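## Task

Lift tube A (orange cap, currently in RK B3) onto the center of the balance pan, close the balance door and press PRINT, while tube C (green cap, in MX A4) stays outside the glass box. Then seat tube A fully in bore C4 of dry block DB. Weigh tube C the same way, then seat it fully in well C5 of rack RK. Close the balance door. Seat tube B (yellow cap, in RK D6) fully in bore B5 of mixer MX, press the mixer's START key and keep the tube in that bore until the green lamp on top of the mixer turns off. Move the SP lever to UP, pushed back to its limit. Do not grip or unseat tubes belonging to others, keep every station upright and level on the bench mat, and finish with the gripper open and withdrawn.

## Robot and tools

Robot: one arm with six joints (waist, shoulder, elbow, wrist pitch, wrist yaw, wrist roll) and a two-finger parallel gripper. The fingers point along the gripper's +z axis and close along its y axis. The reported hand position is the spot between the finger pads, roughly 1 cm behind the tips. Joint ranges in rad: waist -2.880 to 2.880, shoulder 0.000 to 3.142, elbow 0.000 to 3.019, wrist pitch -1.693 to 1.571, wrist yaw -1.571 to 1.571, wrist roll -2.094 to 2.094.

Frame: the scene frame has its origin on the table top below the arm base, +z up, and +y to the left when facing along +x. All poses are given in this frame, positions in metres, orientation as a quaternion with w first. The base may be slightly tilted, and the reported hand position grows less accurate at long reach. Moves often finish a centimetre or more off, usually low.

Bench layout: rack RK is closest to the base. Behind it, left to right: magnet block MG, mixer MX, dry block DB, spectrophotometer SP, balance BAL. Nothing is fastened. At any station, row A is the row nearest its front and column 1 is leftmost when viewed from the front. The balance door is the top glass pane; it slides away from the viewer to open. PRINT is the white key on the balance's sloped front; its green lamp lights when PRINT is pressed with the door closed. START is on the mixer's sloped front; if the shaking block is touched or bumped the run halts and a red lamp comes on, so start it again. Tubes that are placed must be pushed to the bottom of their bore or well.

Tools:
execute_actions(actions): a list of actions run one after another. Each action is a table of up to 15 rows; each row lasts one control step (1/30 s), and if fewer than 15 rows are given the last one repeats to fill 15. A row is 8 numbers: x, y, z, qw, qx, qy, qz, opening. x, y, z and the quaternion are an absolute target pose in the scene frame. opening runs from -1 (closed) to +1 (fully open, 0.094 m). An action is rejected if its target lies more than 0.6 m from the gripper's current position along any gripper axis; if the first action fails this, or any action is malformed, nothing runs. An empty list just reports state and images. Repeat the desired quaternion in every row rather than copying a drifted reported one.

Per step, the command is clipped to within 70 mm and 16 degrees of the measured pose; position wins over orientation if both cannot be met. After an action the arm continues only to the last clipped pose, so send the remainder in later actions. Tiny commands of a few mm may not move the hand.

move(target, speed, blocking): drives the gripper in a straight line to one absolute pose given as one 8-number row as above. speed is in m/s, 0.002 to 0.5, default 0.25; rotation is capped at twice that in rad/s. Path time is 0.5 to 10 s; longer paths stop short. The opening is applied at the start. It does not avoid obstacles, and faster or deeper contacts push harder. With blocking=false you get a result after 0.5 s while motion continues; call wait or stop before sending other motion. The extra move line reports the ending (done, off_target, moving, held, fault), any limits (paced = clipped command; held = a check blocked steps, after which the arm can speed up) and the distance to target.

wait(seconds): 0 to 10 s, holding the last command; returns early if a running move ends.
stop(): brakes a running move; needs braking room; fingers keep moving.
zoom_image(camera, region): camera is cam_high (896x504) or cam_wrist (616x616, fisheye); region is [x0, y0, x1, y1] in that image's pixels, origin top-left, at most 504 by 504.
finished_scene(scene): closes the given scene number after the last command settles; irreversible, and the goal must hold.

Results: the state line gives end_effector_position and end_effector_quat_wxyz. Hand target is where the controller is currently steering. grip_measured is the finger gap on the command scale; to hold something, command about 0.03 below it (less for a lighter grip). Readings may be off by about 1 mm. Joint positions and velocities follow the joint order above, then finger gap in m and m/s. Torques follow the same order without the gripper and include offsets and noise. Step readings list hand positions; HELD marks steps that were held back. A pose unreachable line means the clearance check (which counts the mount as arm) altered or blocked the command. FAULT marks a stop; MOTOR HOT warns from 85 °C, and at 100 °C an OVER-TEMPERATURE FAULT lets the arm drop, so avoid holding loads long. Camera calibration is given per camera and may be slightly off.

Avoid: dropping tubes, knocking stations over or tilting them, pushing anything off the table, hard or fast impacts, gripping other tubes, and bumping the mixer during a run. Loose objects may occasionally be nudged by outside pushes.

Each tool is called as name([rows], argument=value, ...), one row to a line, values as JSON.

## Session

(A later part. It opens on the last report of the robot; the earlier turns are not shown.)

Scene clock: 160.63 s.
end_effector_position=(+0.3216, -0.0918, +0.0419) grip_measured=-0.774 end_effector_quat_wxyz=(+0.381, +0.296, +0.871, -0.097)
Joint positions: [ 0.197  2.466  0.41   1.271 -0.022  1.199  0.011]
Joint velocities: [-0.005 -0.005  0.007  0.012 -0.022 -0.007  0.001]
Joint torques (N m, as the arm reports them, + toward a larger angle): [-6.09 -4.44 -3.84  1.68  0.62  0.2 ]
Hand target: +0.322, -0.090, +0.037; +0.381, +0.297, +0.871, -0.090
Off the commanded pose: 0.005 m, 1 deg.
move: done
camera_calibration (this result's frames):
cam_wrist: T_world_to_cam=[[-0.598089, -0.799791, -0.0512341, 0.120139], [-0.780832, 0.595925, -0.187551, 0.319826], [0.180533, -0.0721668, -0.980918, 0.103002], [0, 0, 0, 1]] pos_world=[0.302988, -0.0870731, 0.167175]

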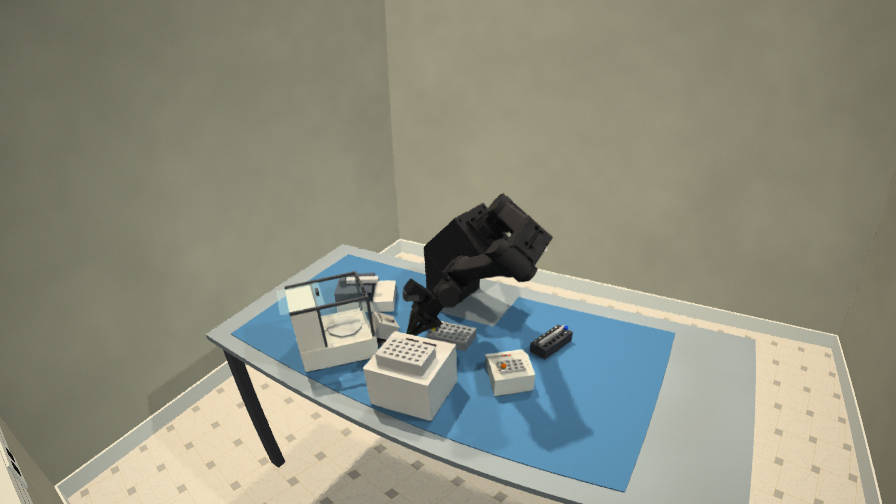

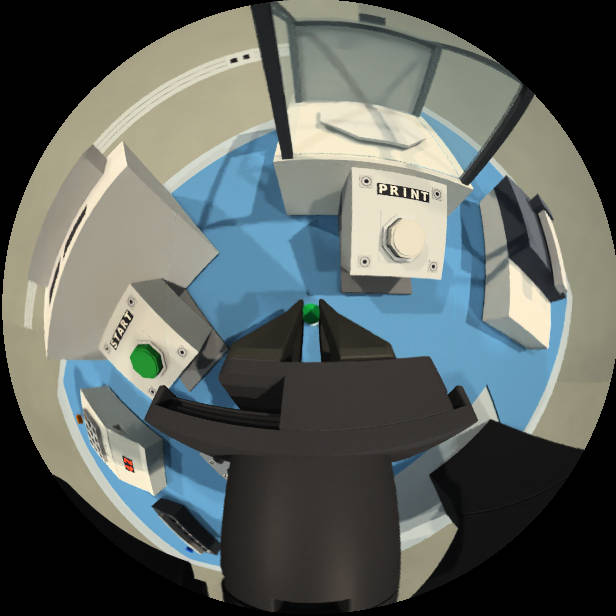

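move(target=[0.322,-0.09,0.031,0.3817,0.2973,0.8711,-0.0903,-0.79], speed=0.01)

zoom_image(camera="cam_wrist", region=[270,280,350,360])

zoom_image(camera="cam_high", region=[390,295,460,345])

Scene clock: 162.27 s.
end_effector_position=(+0.3215, -0.0925, +0.0405) grip_measured=-0.774 end_effector_quat_wxyz=(+0.386, +0.298, +0.867, -0.098)
Joint positions: [ 0.207  2.475  0.413  1.279 -0.004  1.212  0.011]
Joint velocities: [ 0.005 -0.005 -0.002 -0.002  0.051 -0.051 -0.   ]
Joint torques (N m, as the arm reports them, + toward a larger angle): [-5.6  -3.91 -3.28  1.36  0.42  0.26]
Hand target: +0.322, -0.090, +0.031; +0.381, +0.298, +0.871, -0.090
Off the commanded pose: 0.010 m, 1 deg.
move: done
camera_calibration (this result's frames):
cam_wrist: T_world_to_cam=[[-0.602377, -0.796356, -0.0543906, 0.121215], [-0.77521, 0.599899, -0.197916, 0.318885], [0.19024, -0.0770557, -0.978709, 0.09794], [0, 0, 0, 1]] pos_world=[0.301588, -0.0872215, 0.16556]

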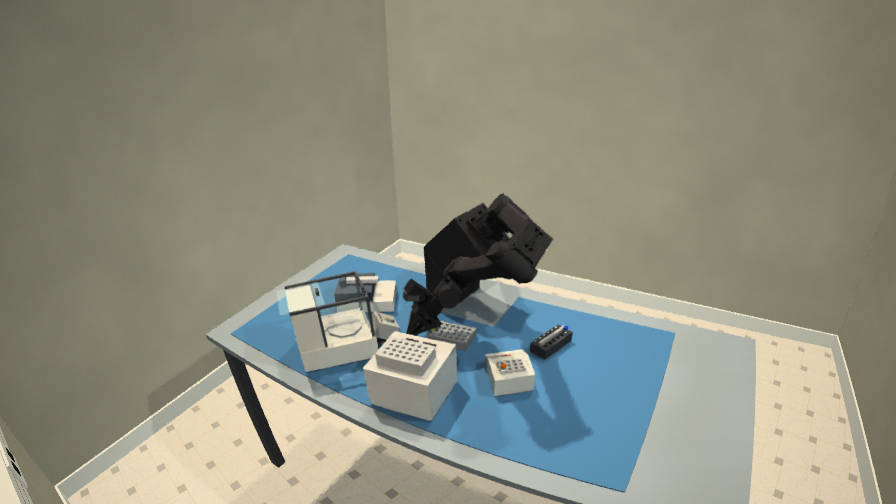

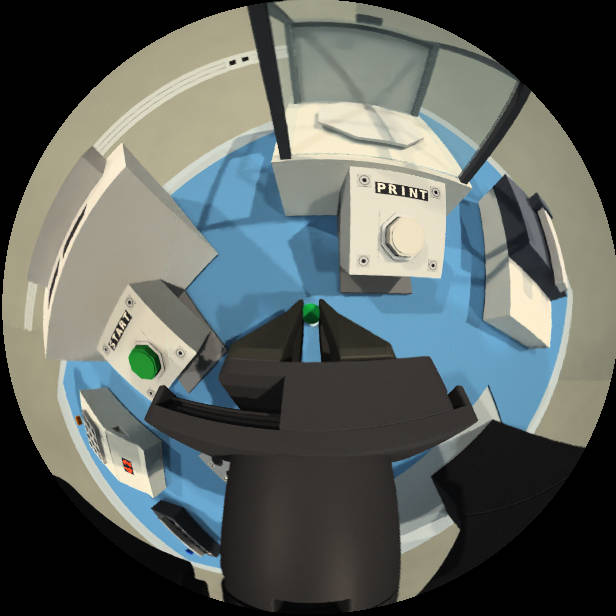

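Region (270, 280, 350, 360) of cam_wrist's 616x616 image, scaled by 6.300, with more detail than that image has.

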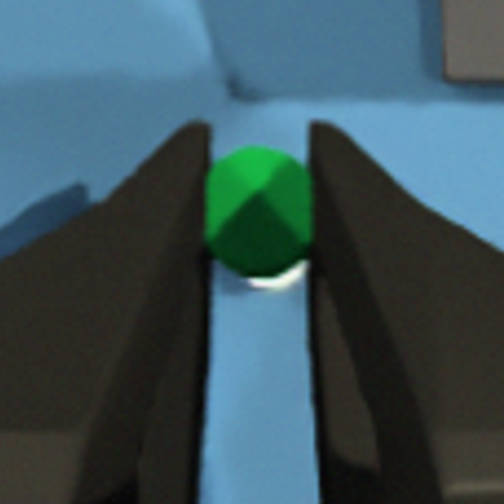

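Region (390, 295, 460, 345) of cam_high's 896x504 image, scaled by 7.200, with more detail than that image has; it fills the top 360 rows of this view, and the rest is white.

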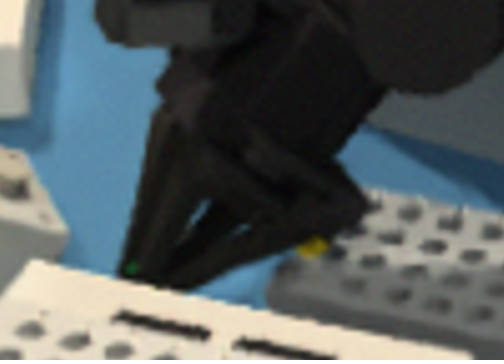

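Contact. Release slowly.

execute_actions([
  [[0.322,-0.091,0.034,0.3817,0.2973,0.8711,-0.0903,-0.785],[0.322,-0.091,0.036,0.3817,0.2973,0.8711,-0.0903,-0.78],[0.322,-0.091,0.037,0.3817,0.2973,0.8711,-0.0903,-0.775],[0.322,-0.091,0.037,0.3817,0.2973,0.8711,-0.0903,-0.77],[0.322,-0.091,0.037,0.3817,0.2973,0.8711,-0.0903,-0.765],[0.322,-0.091,0.037,0.3817,0.2973,0.8711,-0.0903,-0.76],[0.322,-0.091,0.037,0.3817,0.2973,0.8711,-0.0903,-0.75],[0.322,-0.091,0.037,0.3817,0.2973,0.8711,-0.0903,-0.74],[0.322,-0.091,0.037,0.3817,0.2973,0.8711,-0.0903,-0.73],[0.322,-0.091,0.037,0.3817,0.2973,0.8711,-0.0903,-0.72],[0.322,-0.091,0.037,0.3817,0.2973,0.8711,-0.0903,-0.70]],
  [[0.322,-0.091,0.037,0.3817,0.2973,0.8711,-0.0903,-0.6]],
])

zoom_image(camera="cam_wrist", region=[270,280,350,360])

Scene clock: 163.77 s.
end_effector_position=(+0.3212, -0.0913, +0.0395) grip_measured=-0.603 end_effector_quat_wxyz=(+0.383, +0.299, +0.869, -0.094)
Joint positions: [ 0.206  2.475  0.413  1.279 -0.015  1.213  0.019]
Joint velocities: [ 0.005  0.015  0.002 -0.017  0.007  0.007 -0.001]
Joint torques (N m, as the arm reports them, + toward a larger angle): [-7.23 -4.85 -3.95  1.28  0.33  0.02]
Hand target: +0.322, -0.091, +0.037; +0.381, +0.297, +0.871, -0.090
Off the commanded pose: 0.003 m, 1 deg.
Step readings (end_effector_position; steps 1 to 15: 1st action; 16 to 30: 2nd action):
0: (+0.3215, -0.0925, +0.0405)
1: (+0.3214, -0.0925, +0.0404)
2: (+0.3214, -0.0924, +0.0403)
4: (+0.3214, -0.0923, +0.0403)
8: (+0.3215, -0.0922, +0.0403)
15: (+0.3212, -0.0913, +0.0395)
16: (+0.3212, -0.0913, +0.0395)
17: (+0.3212, -0.0913, +0.0395)
19: (+0.3212, -0.0913, +0.0395)
23: (+0.3212, -0.0913, +0.0395)
30: end_effector_position above
camera_calibration (this result's frames):
cam_wrist: T_world_to_cam=[[-0.600439, -0.797553, -0.0581586, 0.121353], [-0.777847, 0.599381, -0.188932, 0.318176], [0.185542, -0.0682036, -0.980266, 0.0995236], [0, 0, 0, 1]] pos_world=[0.301892, -0.0871353, 0.164731]

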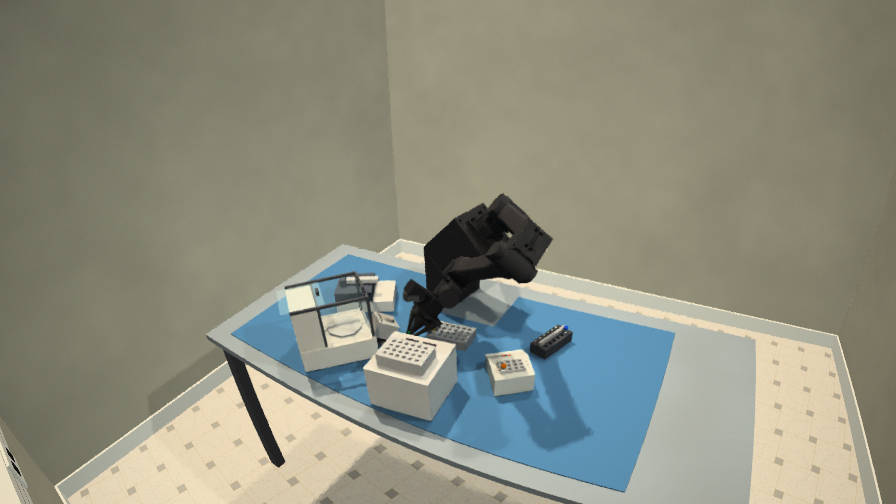

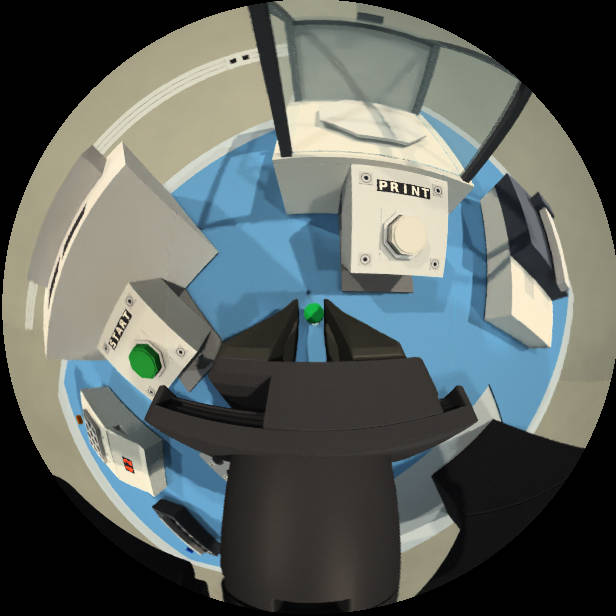

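Region (270, 280, 350, 360) of cam_wrist's 616x616 image, scaled by 6.300, with more detail than that image has.

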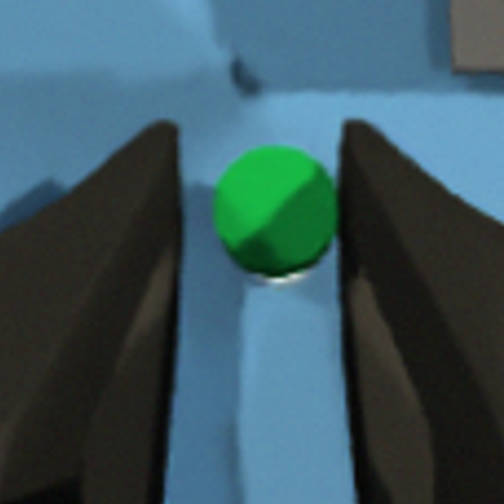

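execute_actions([
  [[0.322,-0.091,0.037,0.3817,0.2973,0.8711,-0.0903,-0.35]],
])

move(target=[0.318,-0.092,0.085,0.3817,0.2973,0.8711,-0.0903,-0.35], speed=0.06)

move(target=[0.32,-0.093,0.09,0.116,0.3067,0.944,-0.0377,-0.35], speed=0.2)

move(target=[0.322,-0.092,0.06,0.116,0.3067,0.944,-0.0377,-0.35], speed=0.04)

zoom_image(camera="cam_wrist", region=[250,230,370,350])

Scene clock: 164.97 s.
end_effector_position=(+0.3211, -0.0912, +0.0393) grip_measured=-0.353 end_effector_quat_wxyz=(+0.382, +0.298, +0.870, -0.094)
Joint positions: [ 0.206  2.475  0.413  1.279 -0.017  1.213  0.03 ]
Joint velocities: [-0.005 -0.015 -0.007 -0.007 -0.007  0.095 -0.   ]
Joint torques (N m, as the arm reports them, + toward a larger angle): [-7.24 -4.79 -4.01  1.28  0.38  0.02]
Hand target: +0.322, -0.091, +0.037; +0.381, +0.297, +0.871, -0.090
Off the commanded pose: 0.003 m, 0 deg.
Step readings (end_effector_position):
0: (+0.3212, -0.0913, +0.0395)
1: (+0.3212, -0.0913, +0.0395)
2: (+0.3211, -0.0913, +0.0395)
4: (+0.3211, -0.0912, +0.0393)
8: (+0.3211, -0.0912, +0.0393)
15: end_effector_position above
camera_calibration (this result's frames):
cam_wrist: T_world_to_cam=[[-0.600112, -0.797773, -0.0585115, 0.121333], [-0.778305, 0.599222, -0.187548, 0.318052], [0.184682, -0.0670098, -0.980511, 0.0997771], [0, 0, 0, 1]] pos_world=[0.301928, -0.087102, 0.164582]

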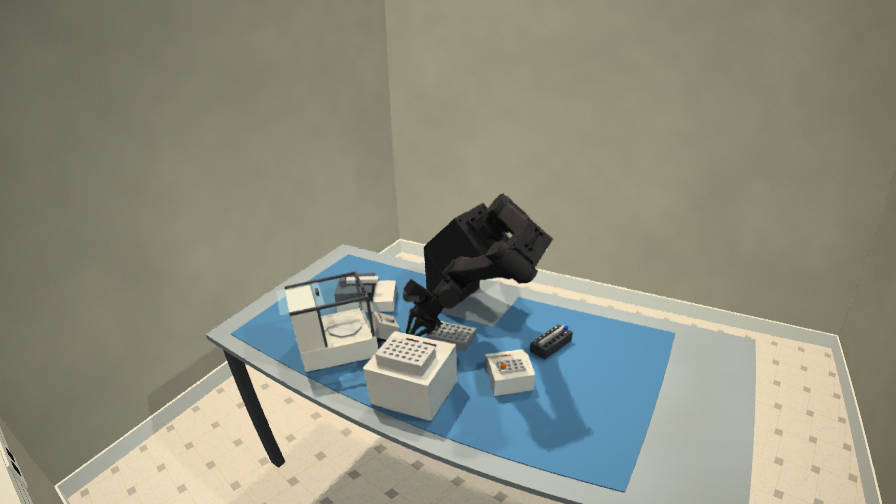

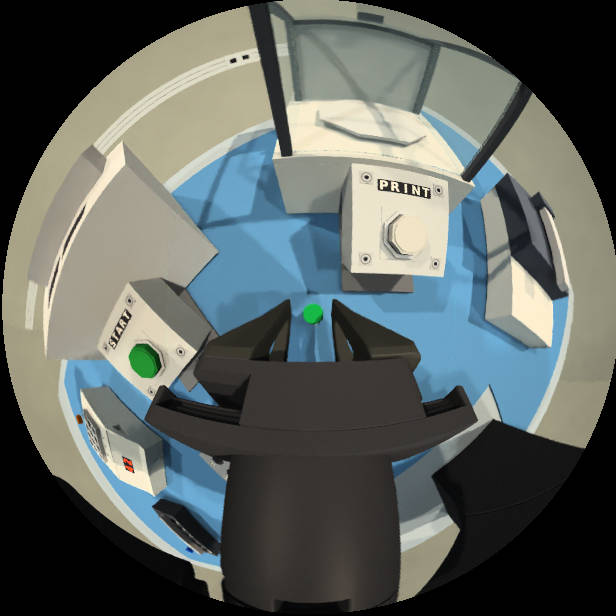

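Scene clock: 166.07 s.
end_effector_position=(+0.3300, -0.0916, +0.0832) grip_measured=-0.353 end_effector_quat_wxyz=(+0.392, +0.296, +0.868, -0.080)
Joint positions: [ 0.066  2.376  0.354  1.266 -0.12   1.127  0.03 ]
Joint velocities: [-0.015 -0.015  0.002  0.002 -0.022 -0.022 -0.001]
Joint torques (N m, as the arm reports them, + toward a larger angle): [-7.9  -6.32 -5.38  0.33  0.41 -0.14]
Hand target: +0.319, -0.093, +0.086; +0.382, +0.296, +0.871, -0.092
Off the commanded pose: 0.012 m, 2 deg.
move: off_target
camera_calibration (this result's frames):
cam_wrist: T_world_to_cam=[[-0.585619, -0.805945, -0.0866217, 0.125695], [-0.782688, 0.590021, -0.198178, 0.33495], [0.210829, -0.048259, -0.976331, 0.133824], [0, 0, 0, 1]] pos_world=[0.307557, -0.0898661, 0.207924]

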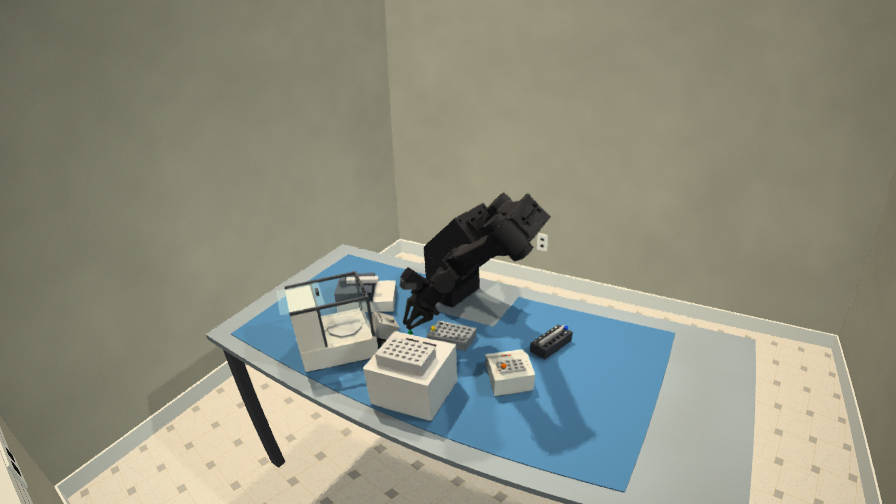

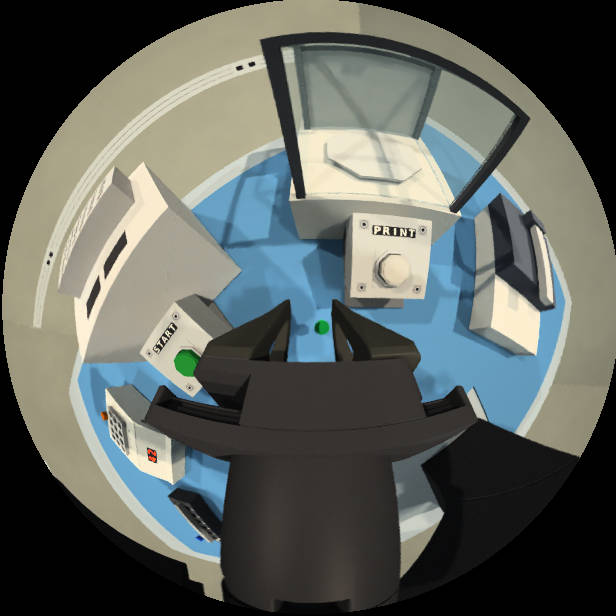

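Scene clock: 168.03 s.
end_effector_position=(+0.3167, -0.0960, +0.0876) grip_measured=-0.353 end_effector_quat_wxyz=(+0.114, +0.315, +0.941, -0.044)
Joint positions: [-0.198  2.122  0.54   0.249 -0.653  0.653  0.03 ]
Joint velocities: [-0.005 -0.005 -0.007  0.002 -0.037  0.007 -0.002]
Joint torques (N m, as the arm reports them, + toward a larger angle): [-8.8  -7.09  1.24  0.13  0.13 -0.09]
Hand target: +0.321, -0.096, +0.091; +0.117, +0.307, +0.944, -0.043
Off the commanded pose: 0.005 m, 1 deg.
move: done
camera_calibration (this result's frames):
cam_wrist: T_world_to_cam=[[-0.607135, -0.79429, 0.0221671, 0.113178], [-0.735132, 0.572068, 0.363758, 0.262036], [-0.30161, 0.204554, -0.93123, 0.323333], [0, 0, 0, 1]] pos_world=[0.358865, -0.126145, 0.203271]

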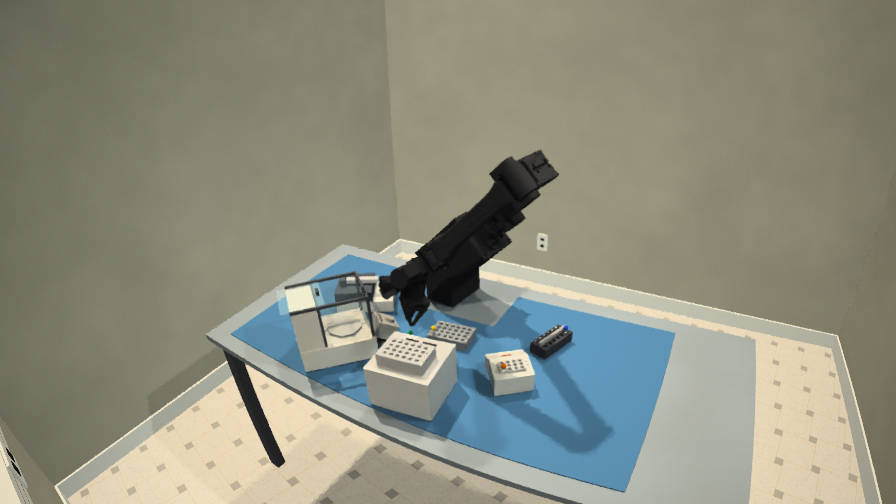

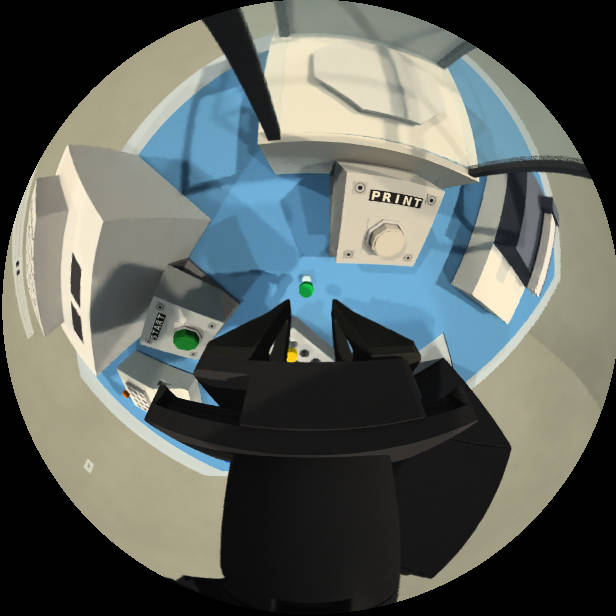

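Scene clock: 169.03 s.
end_effector_position=(+0.3216, -0.0918, +0.0651) grip_measured=-0.353 end_effector_quat_wxyz=(+0.118, +0.304, +0.945, -0.037)
Joint positions: [-0.137  2.182  0.551  0.361 -0.649  0.717  0.03 ]
Joint velocities: [-0.015  0.005 -0.017  0.002  0.081 -0.022 -0.   ]
Joint torques (N m, as the arm reports them, + toward a larger angle): [-7.23 -5.82  0.51  1.33  0.34  0.15]
Hand target: +0.322, -0.091, +0.060; +0.116, +0.307, +0.944, -0.037
Off the commanded pose: 0.005 m, 0 deg.
move: done
camera_calibration (this result's frames):
cam_wrist: T_world_to_cam=[[-0.587982, -0.80882, 0.00939427, 0.113369], [-0.752188, 0.55101, 0.361388, 0.275121], [-0.297474, 0.205423, -0.932368, 0.301828], [0, 0, 0, 1]] pos_world=[0.363387, -0.121902, 0.180924]

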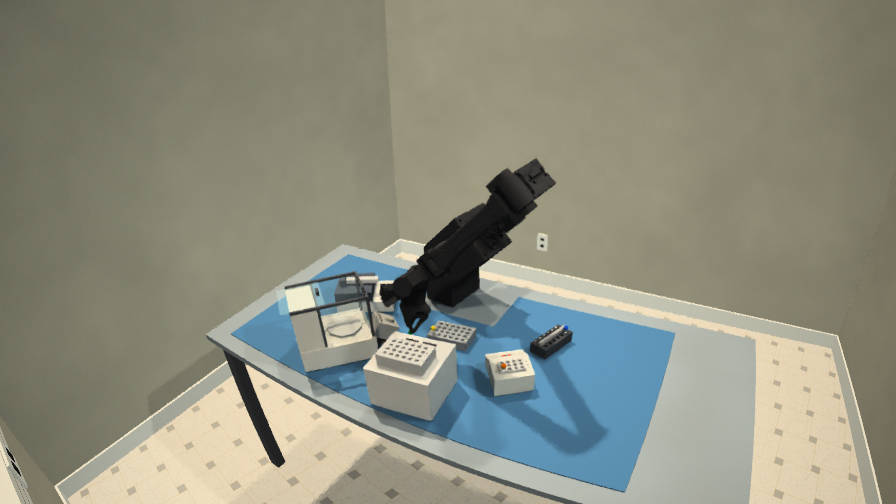

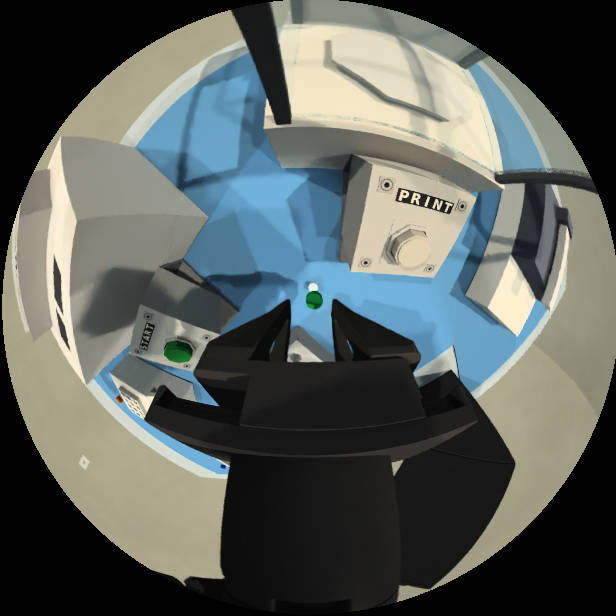

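Region (250, 230, 370, 350) of cam_wrist's 616x616 image, scaled by 4.200, with more detail than that image has.

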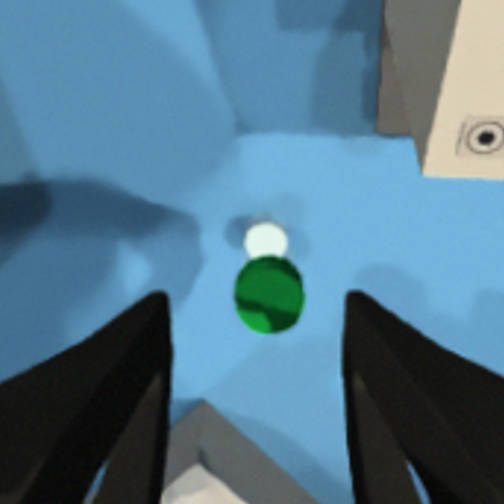

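move(target=[0.320,-0.0937,0.034,0.116,0.3067,0.944,-0.0377,-0.35], speed=0.03)

zoom_image(camera="cam_wrist", region=[250,230,370,350])

Scene clock: 170.53 s.
end_effector_position=(+0.3192, -0.0939, +0.0392) grip_measured=-0.353 end_effector_quat_wxyz=(+0.117, +0.305, +0.944, -0.037)
Joint positions: [-0.079  2.263  0.567  0.465 -0.63   0.786  0.03 ]
Joint velocities: [-0.005 -0.005 -0.002 -0.007 -0.051  0.037 -0.   ]
Joint torques (N m, as the arm reports them, + toward a larger angle): [-7.37 -5.79 -0.42  1.28  0.29  0.2 ]
Hand target: +0.320, -0.093, +0.033; +0.115, +0.307, +0.944, -0.037
Off the commanded pose: 0.005 m, 0 deg.
move: done
camera_calibration (this result's frames):
cam_wrist: T_world_to_cam=[[-0.590213, -0.80718, 0.0104761, 0.111249], [-0.750239, 0.553276, 0.361976, 0.283392], [-0.297976, 0.205783, -0.932129, 0.277531], [0, 0, 0, 1]] pos_world=[0.36097, -0.124108, 0.154948]

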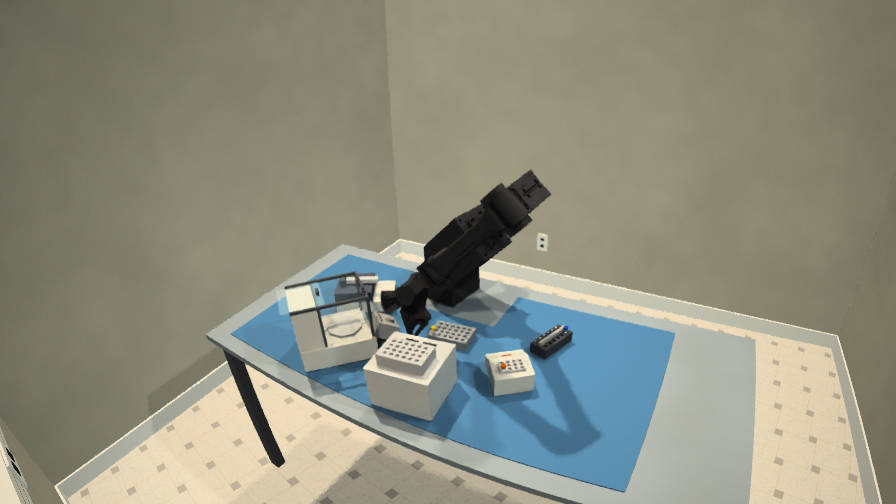

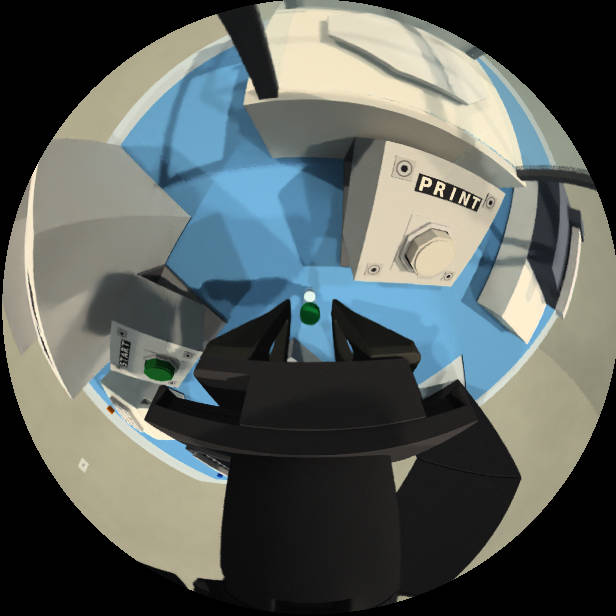

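Region (250, 230, 370, 350) of cam_wrist's 616x616 image, scaled by 4.200, with more detail than that image has.

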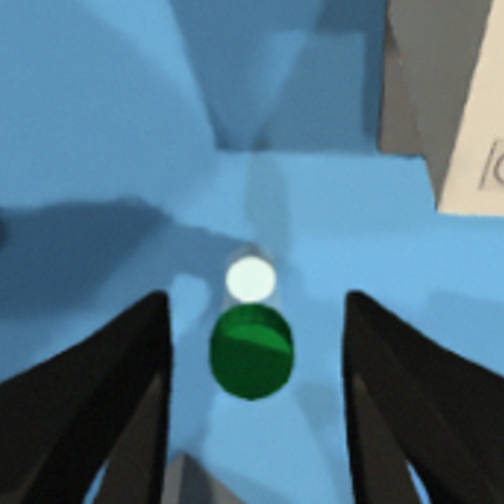

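execute_actions([
  [[0.320,-0.0937,0.034,0.116,0.3067,0.944,-0.0377,-0.5],[0.320,-0.0937,0.034,0.116,0.3067,0.944,-0.0377,-0.55],[0.320,-0.0937,0.034,0.116,0.3067,0.944,-0.0377,-0.6],[0.320,-0.0937,0.034,0.116,0.3067,0.944,-0.0377,-0.64],[0.320,-0.0937,0.034,0.116,0.3067,0.944,-0.0377,-0.67],[0.320,-0.0937,0.034,0.116,0.3067,0.944,-0.0377,-0.69],[0.320,-0.0937,0.034,0.116,0.3067,0.944,-0.0377,-0.71],[0.320,-0.0937,0.034,0.116,0.3067,0.944,-0.0377,-0.73],[0.320,-0.0937,0.034,0.116,0.3067,0.944,-0.0377,-0.75],[0.320,-0.0937,0.034,0.116,0.3067,0.944,-0.0377,-0.77],[0.320,-0.0937,0.034,0.116,0.3067,0.944,-0.0377,-0.8]],
])

move(target=[0.315,-0.09,0.115,0.116,0.3067,0.944,-0.0377,-0.8], speed=0.08)

move(target=[0.25,-0.022,0.112,0.116,0.3067,0.944,-0.0377,-0.8], speed=0.08)

move(target=[0.2595,-0.0225,0.076,0.116,0.3067,0.944,-0.0377,-0.8], speed=0.03)

zoom_image(camera="cam_wrist", region=[250,230,370,350])

Scene clock: 171.73 s.
end_effector_position=(+0.3193, -0.0941, +0.0392) grip_measured=-0.779 end_effector_quat_wxyz=(+0.118, +0.306, +0.944, -0.038)
Joint positions: [-0.079  2.263  0.567  0.465 -0.629  0.789  0.01 ]
Joint velocities: [ 0.005 -0.005 -0.012  0.002 -0.022  0.037 -0.001]
Joint torques (N m, as the arm reports them, + toward a larger angle): [-7.49 -5.82 -0.27  1.09  0.32  0.16]
Hand target: +0.320, -0.094, +0.034; +0.116, +0.307, +0.944, -0.037
Off the commanded pose: 0.005 m, 0 deg.
Step readings (end_effector_position):
0: (+0.3193, -0.0939, +0.0392)
1: (+0.3193, -0.0940, +0.0392)
2: (+0.3193, -0.0941, +0.0392)
4: (+0.3193, -0.0941, +0.0392)
8: (+0.3193, -0.0941, +0.0392)
15: end_effector_position above
camera_calibration (this result's frames):
cam_wrist: T_world_to_cam=[[-0.591953, -0.805904, 0.0105363, 0.111841], [-0.749336, 0.555122, 0.361018, 0.283477], [-0.296795, 0.20581, -0.932499, 0.277284], [0, 0, 0, 1]] pos_world=[0.36092, -0.124299, 0.155049]

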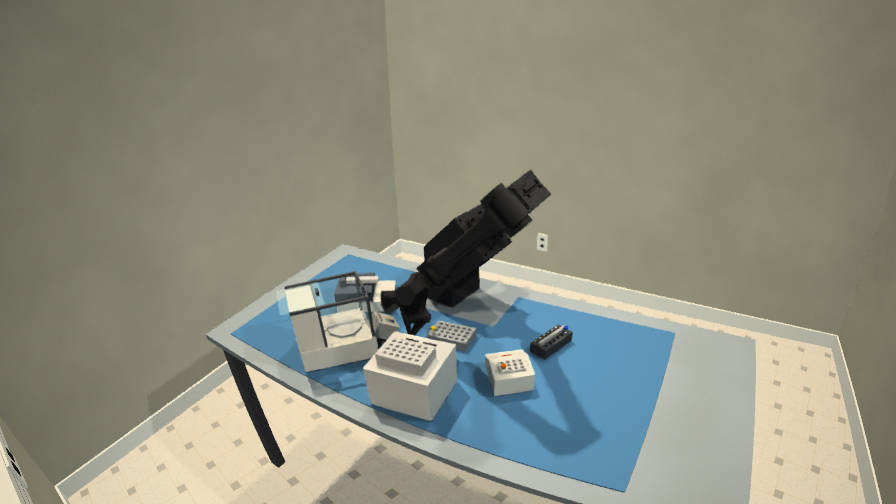

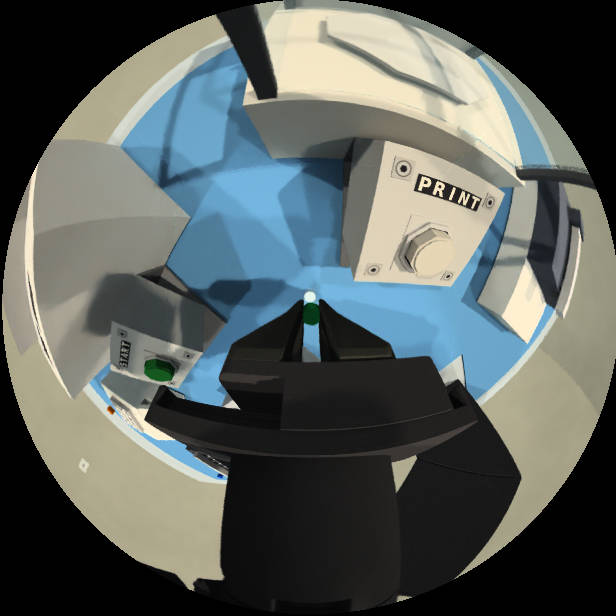

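Scene clock: 173.10 s.
end_effector_position=(+0.3199, -0.0917, +0.1161) grip_measured=-0.779 end_effector_quat_wxyz=(+0.121, +0.309, +0.942, -0.040)
Joint positions: [-0.258  2.032  0.527  0.149 -0.671  0.583  0.01 ]
Joint velocities: [-0.015 -0.005 -0.002 -0.017  0.022 -0.066 -0.001]
Joint torques (N m, as the arm reports them, + toward a larger angle): [-8.01 -6.71  1.28  0.06  0.11 -0.15]
Hand target: +0.316, -0.091, +0.117; +0.117, +0.306, +0.944, -0.040
Off the commanded pose: 0.005 m, 1 deg.
move: done
camera_calibration (this result's frames):
cam_wrist: T_world_to_cam=[[-0.597811, -0.80156, 0.0111147, 0.115537], [-0.747573, 0.562445, 0.353258, 0.255847], [-0.289409, 0.202872, -0.93546, 0.346393], [0, 0, 0, 1]] pos_world=[0.360582, -0.121563, 0.232373]

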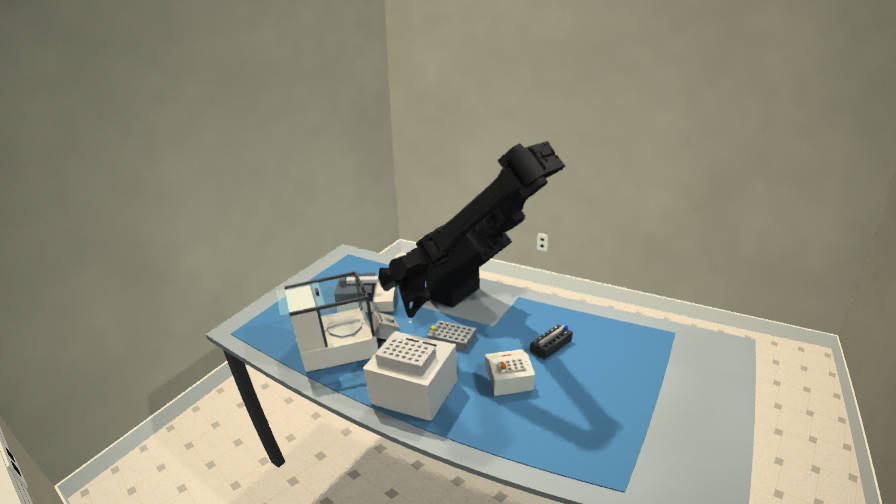

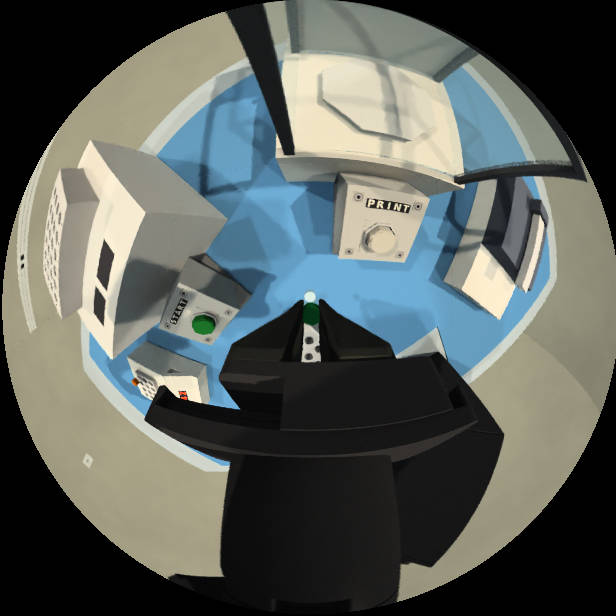

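Scene clock: 174.73 s.
end_effector_position=(+0.2488, -0.0234, +0.1116) grip_measured=-0.779 end_effector_quat_wxyz=(+0.112, +0.307, +0.944, -0.037)
Joint positions: [-0.091  1.848  0.279  0.318 -0.638  0.769  0.01 ]
Joint velocities: [ 0.005 -0.005 -0.027 -0.007 -0.081  0.037  0.001]
Joint torques (N m, as the arm reports them, + toward a larger angle): [-4.61 -4.64 -0.16  1.    0.31  0.14]
Hand target: +0.250, -0.020, +0.111; +0.115, +0.307, +0.944, -0.035
Off the commanded pose: 0.002 m, 0 deg.
move: done
camera_calibration (this result's frames):
cam_wrist: T_world_to_cam=[[-0.592618, -0.805386, 0.0125103, 0.126286], [-0.745365, 0.554208, 0.370519, 0.163194], [-0.305344, 0.210252, -0.928741, 0.311106], [0, 0, 0, 1]] pos_world=[0.291473, -0.0541452, 0.22689]

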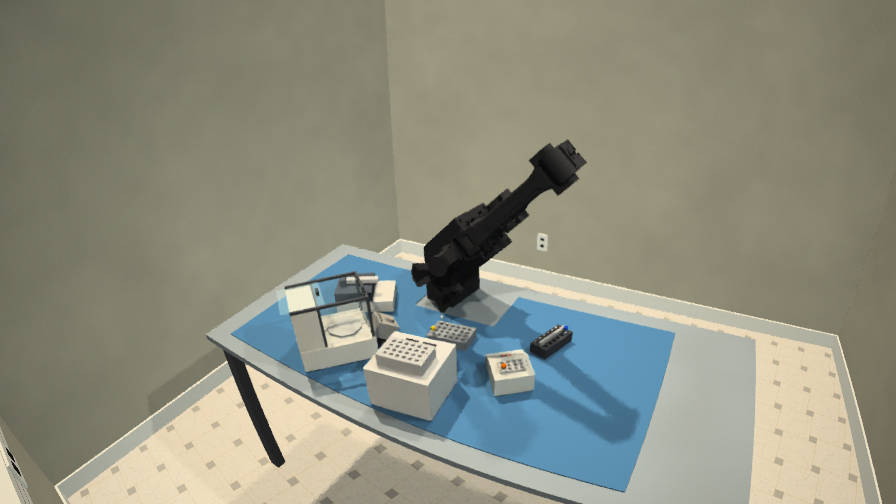

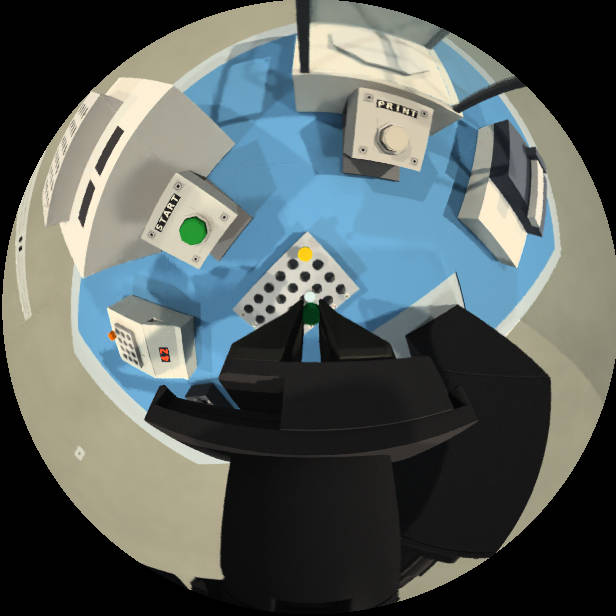

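Scene clock: 176.23 s.
end_effector_position=(+0.2577, -0.0225, +0.0789) grip_measured=-0.779 end_effector_quat_wxyz=(+0.116, +0.304, +0.945, -0.037)
Joint positions: [ 0.017  1.981  0.31   0.502 -0.596  0.894  0.01 ]
Joint velocities: [-0.024  0.005  0.002  0.007 -0.022 -0.007 -0.   ]
Joint torques (N m, as the arm reports them, + toward a larger angle): [-4.98 -3.4  -0.86  1.06  0.31  0.18]
Hand target: +0.259, -0.022, +0.075; +0.115, +0.307, +0.944, -0.036
Off the commanded pose: 0.003 m, 0 deg.
move: done
camera_calibration (this result's frames):
cam_wrist: T_world_to_cam=[[-0.588901, -0.808128, 0.0111674, 0.13176], [-0.750358, 0.551832, 0.363929, 0.183166], [-0.300263, 0.205939, -0.93136, 0.28212], [0, 0, 0, 1]] pos_world=[0.299744, -0.0526971, 0.194625]

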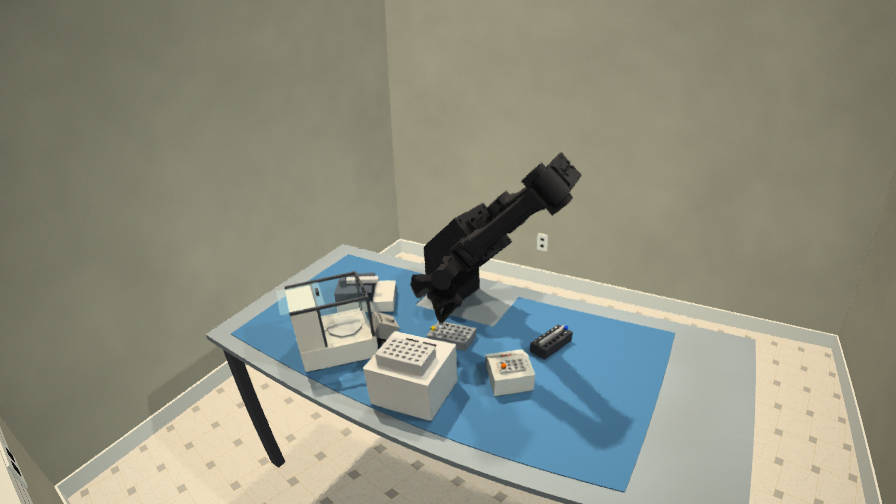

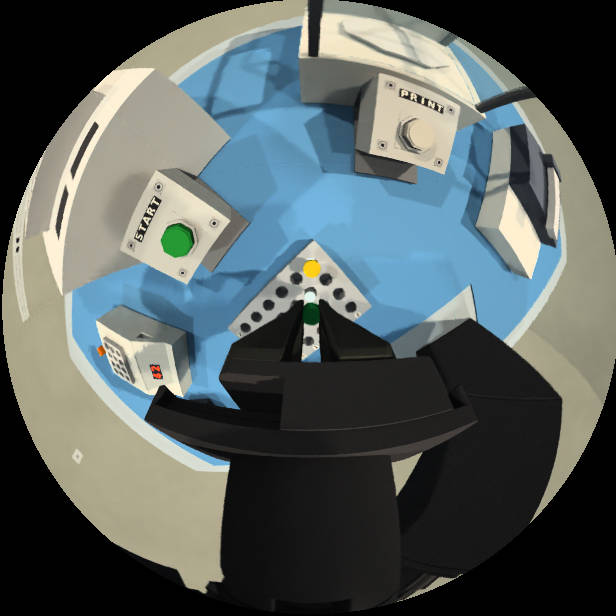

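Region (250, 230, 370, 350) of cam_wrist's 616x616 image, scaled by 4.200, with more detail than that image has.

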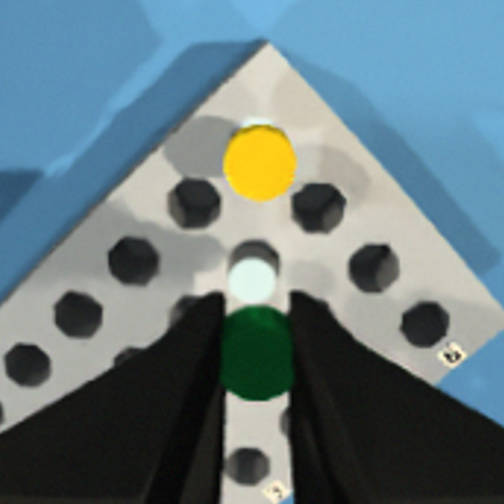

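execute_actions([
  [[0.2597,-0.0232,0.075,0.116,0.3067,0.944,-0.0377,-0.8],[0.2597,-0.0232,0.074,0.116,0.3067,0.944,-0.0377,-0.8],[0.2597,-0.0232,0.073,0.116,0.3067,0.944,-0.0377,-0.8],[0.2597,-0.0232,0.072,0.116,0.3067,0.944,-0.0377,-0.8],[0.2597,-0.0232,0.071,0.116,0.3067,0.944,-0.0377,-0.8],[0.2597,-0.0232,0.070,0.116,0.3067,0.944,-0.0377,-0.8],[0.2597,-0.0232,0.069,0.116,0.3067,0.944,-0.0377,-0.8],[0.2597,-0.0232,0.068,0.116,0.3067,0.944,-0.0377,-0.8],[0.2597,-0.0232,0.067,0.116,0.3067,0.944,-0.0377,-0.8],[0.2597,-0.0232,0.066,0.116,0.3067,0.944,-0.0377,-0.8]],
])

zoom_image(camera="cam_wrist", region=[250,230,370,350])

Scene clock: 177.27 s.
end_effector_position=(+0.2577, -0.0240, +0.0696) grip_measured=-0.779 end_effector_quat_wxyz=(+0.116, +0.304, +0.945, -0.039)
Joint positions: [ 0.043  2.022  0.319  0.546 -0.584  0.919  0.01 ]
Joint velocities: [ 0.005 -0.015 -0.012  0.002  0.022  0.066 -0.001]
Joint torques (N m, as the arm reports them, + toward a larger angle): [-5.19 -3.72 -1.25  1.04  0.35  0.18]
Hand target: +0.260, -0.023, +0.066; +0.116, +0.307, +0.944, -0.037
Off the commanded pose: 0.004 m, 0 deg.
Step readings (end_effector_position):
0: (+0.2578, -0.0224, +0.0790)
1: (+0.2579, -0.0226, +0.0790)
2: (+0.2578, -0.0229, +0.0789)
4: (+0.2579, -0.0235, +0.0785)
8: (+0.2581, -0.0243, +0.0746)
15: end_effector_position above
camera_calibration (this result's frames):
cam_wrist: T_world_to_cam=[[-0.588487, -0.808372, 0.0147265, 0.130337], [-0.749876, 0.552531, 0.363862, 0.187363], [-0.302273, 0.203085, -0.931336, 0.274163], [0, 0, 0, 1]] pos_world=[0.300073, -0.0538416, 0.185244]

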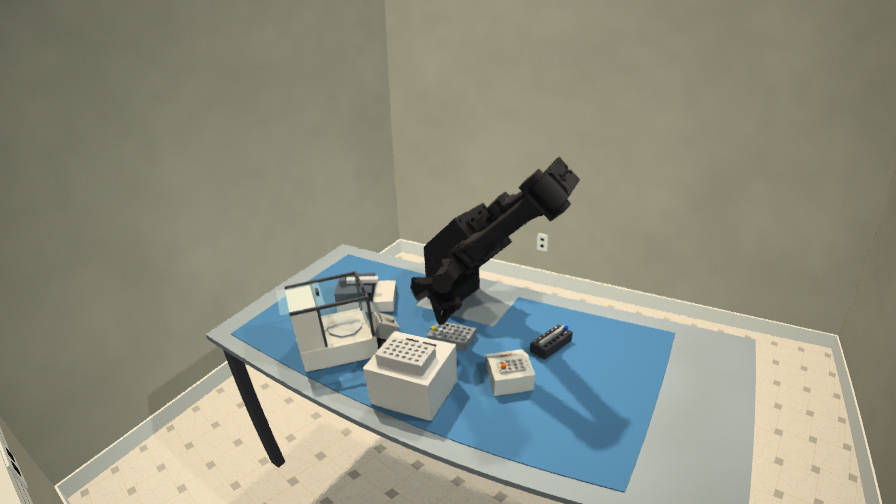

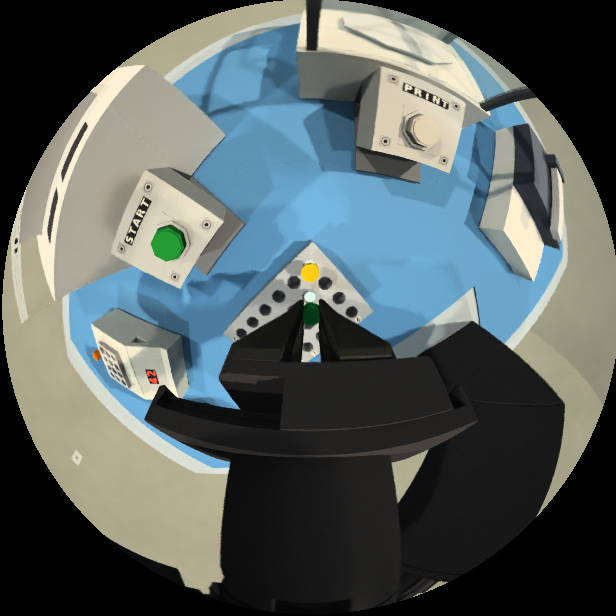

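Region (250, 230, 370, 350) of cam_wrist's 616x616 image, scaled by 4.200, with more detail than that image has.

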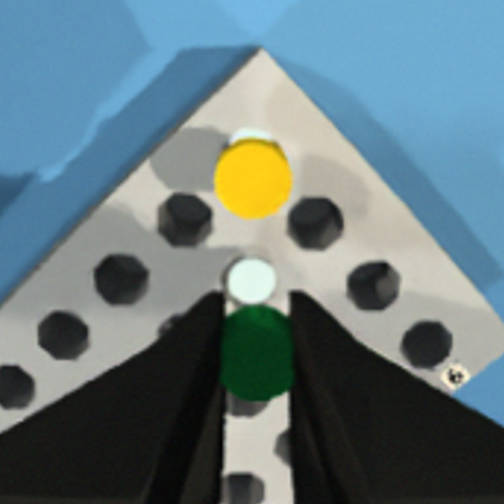

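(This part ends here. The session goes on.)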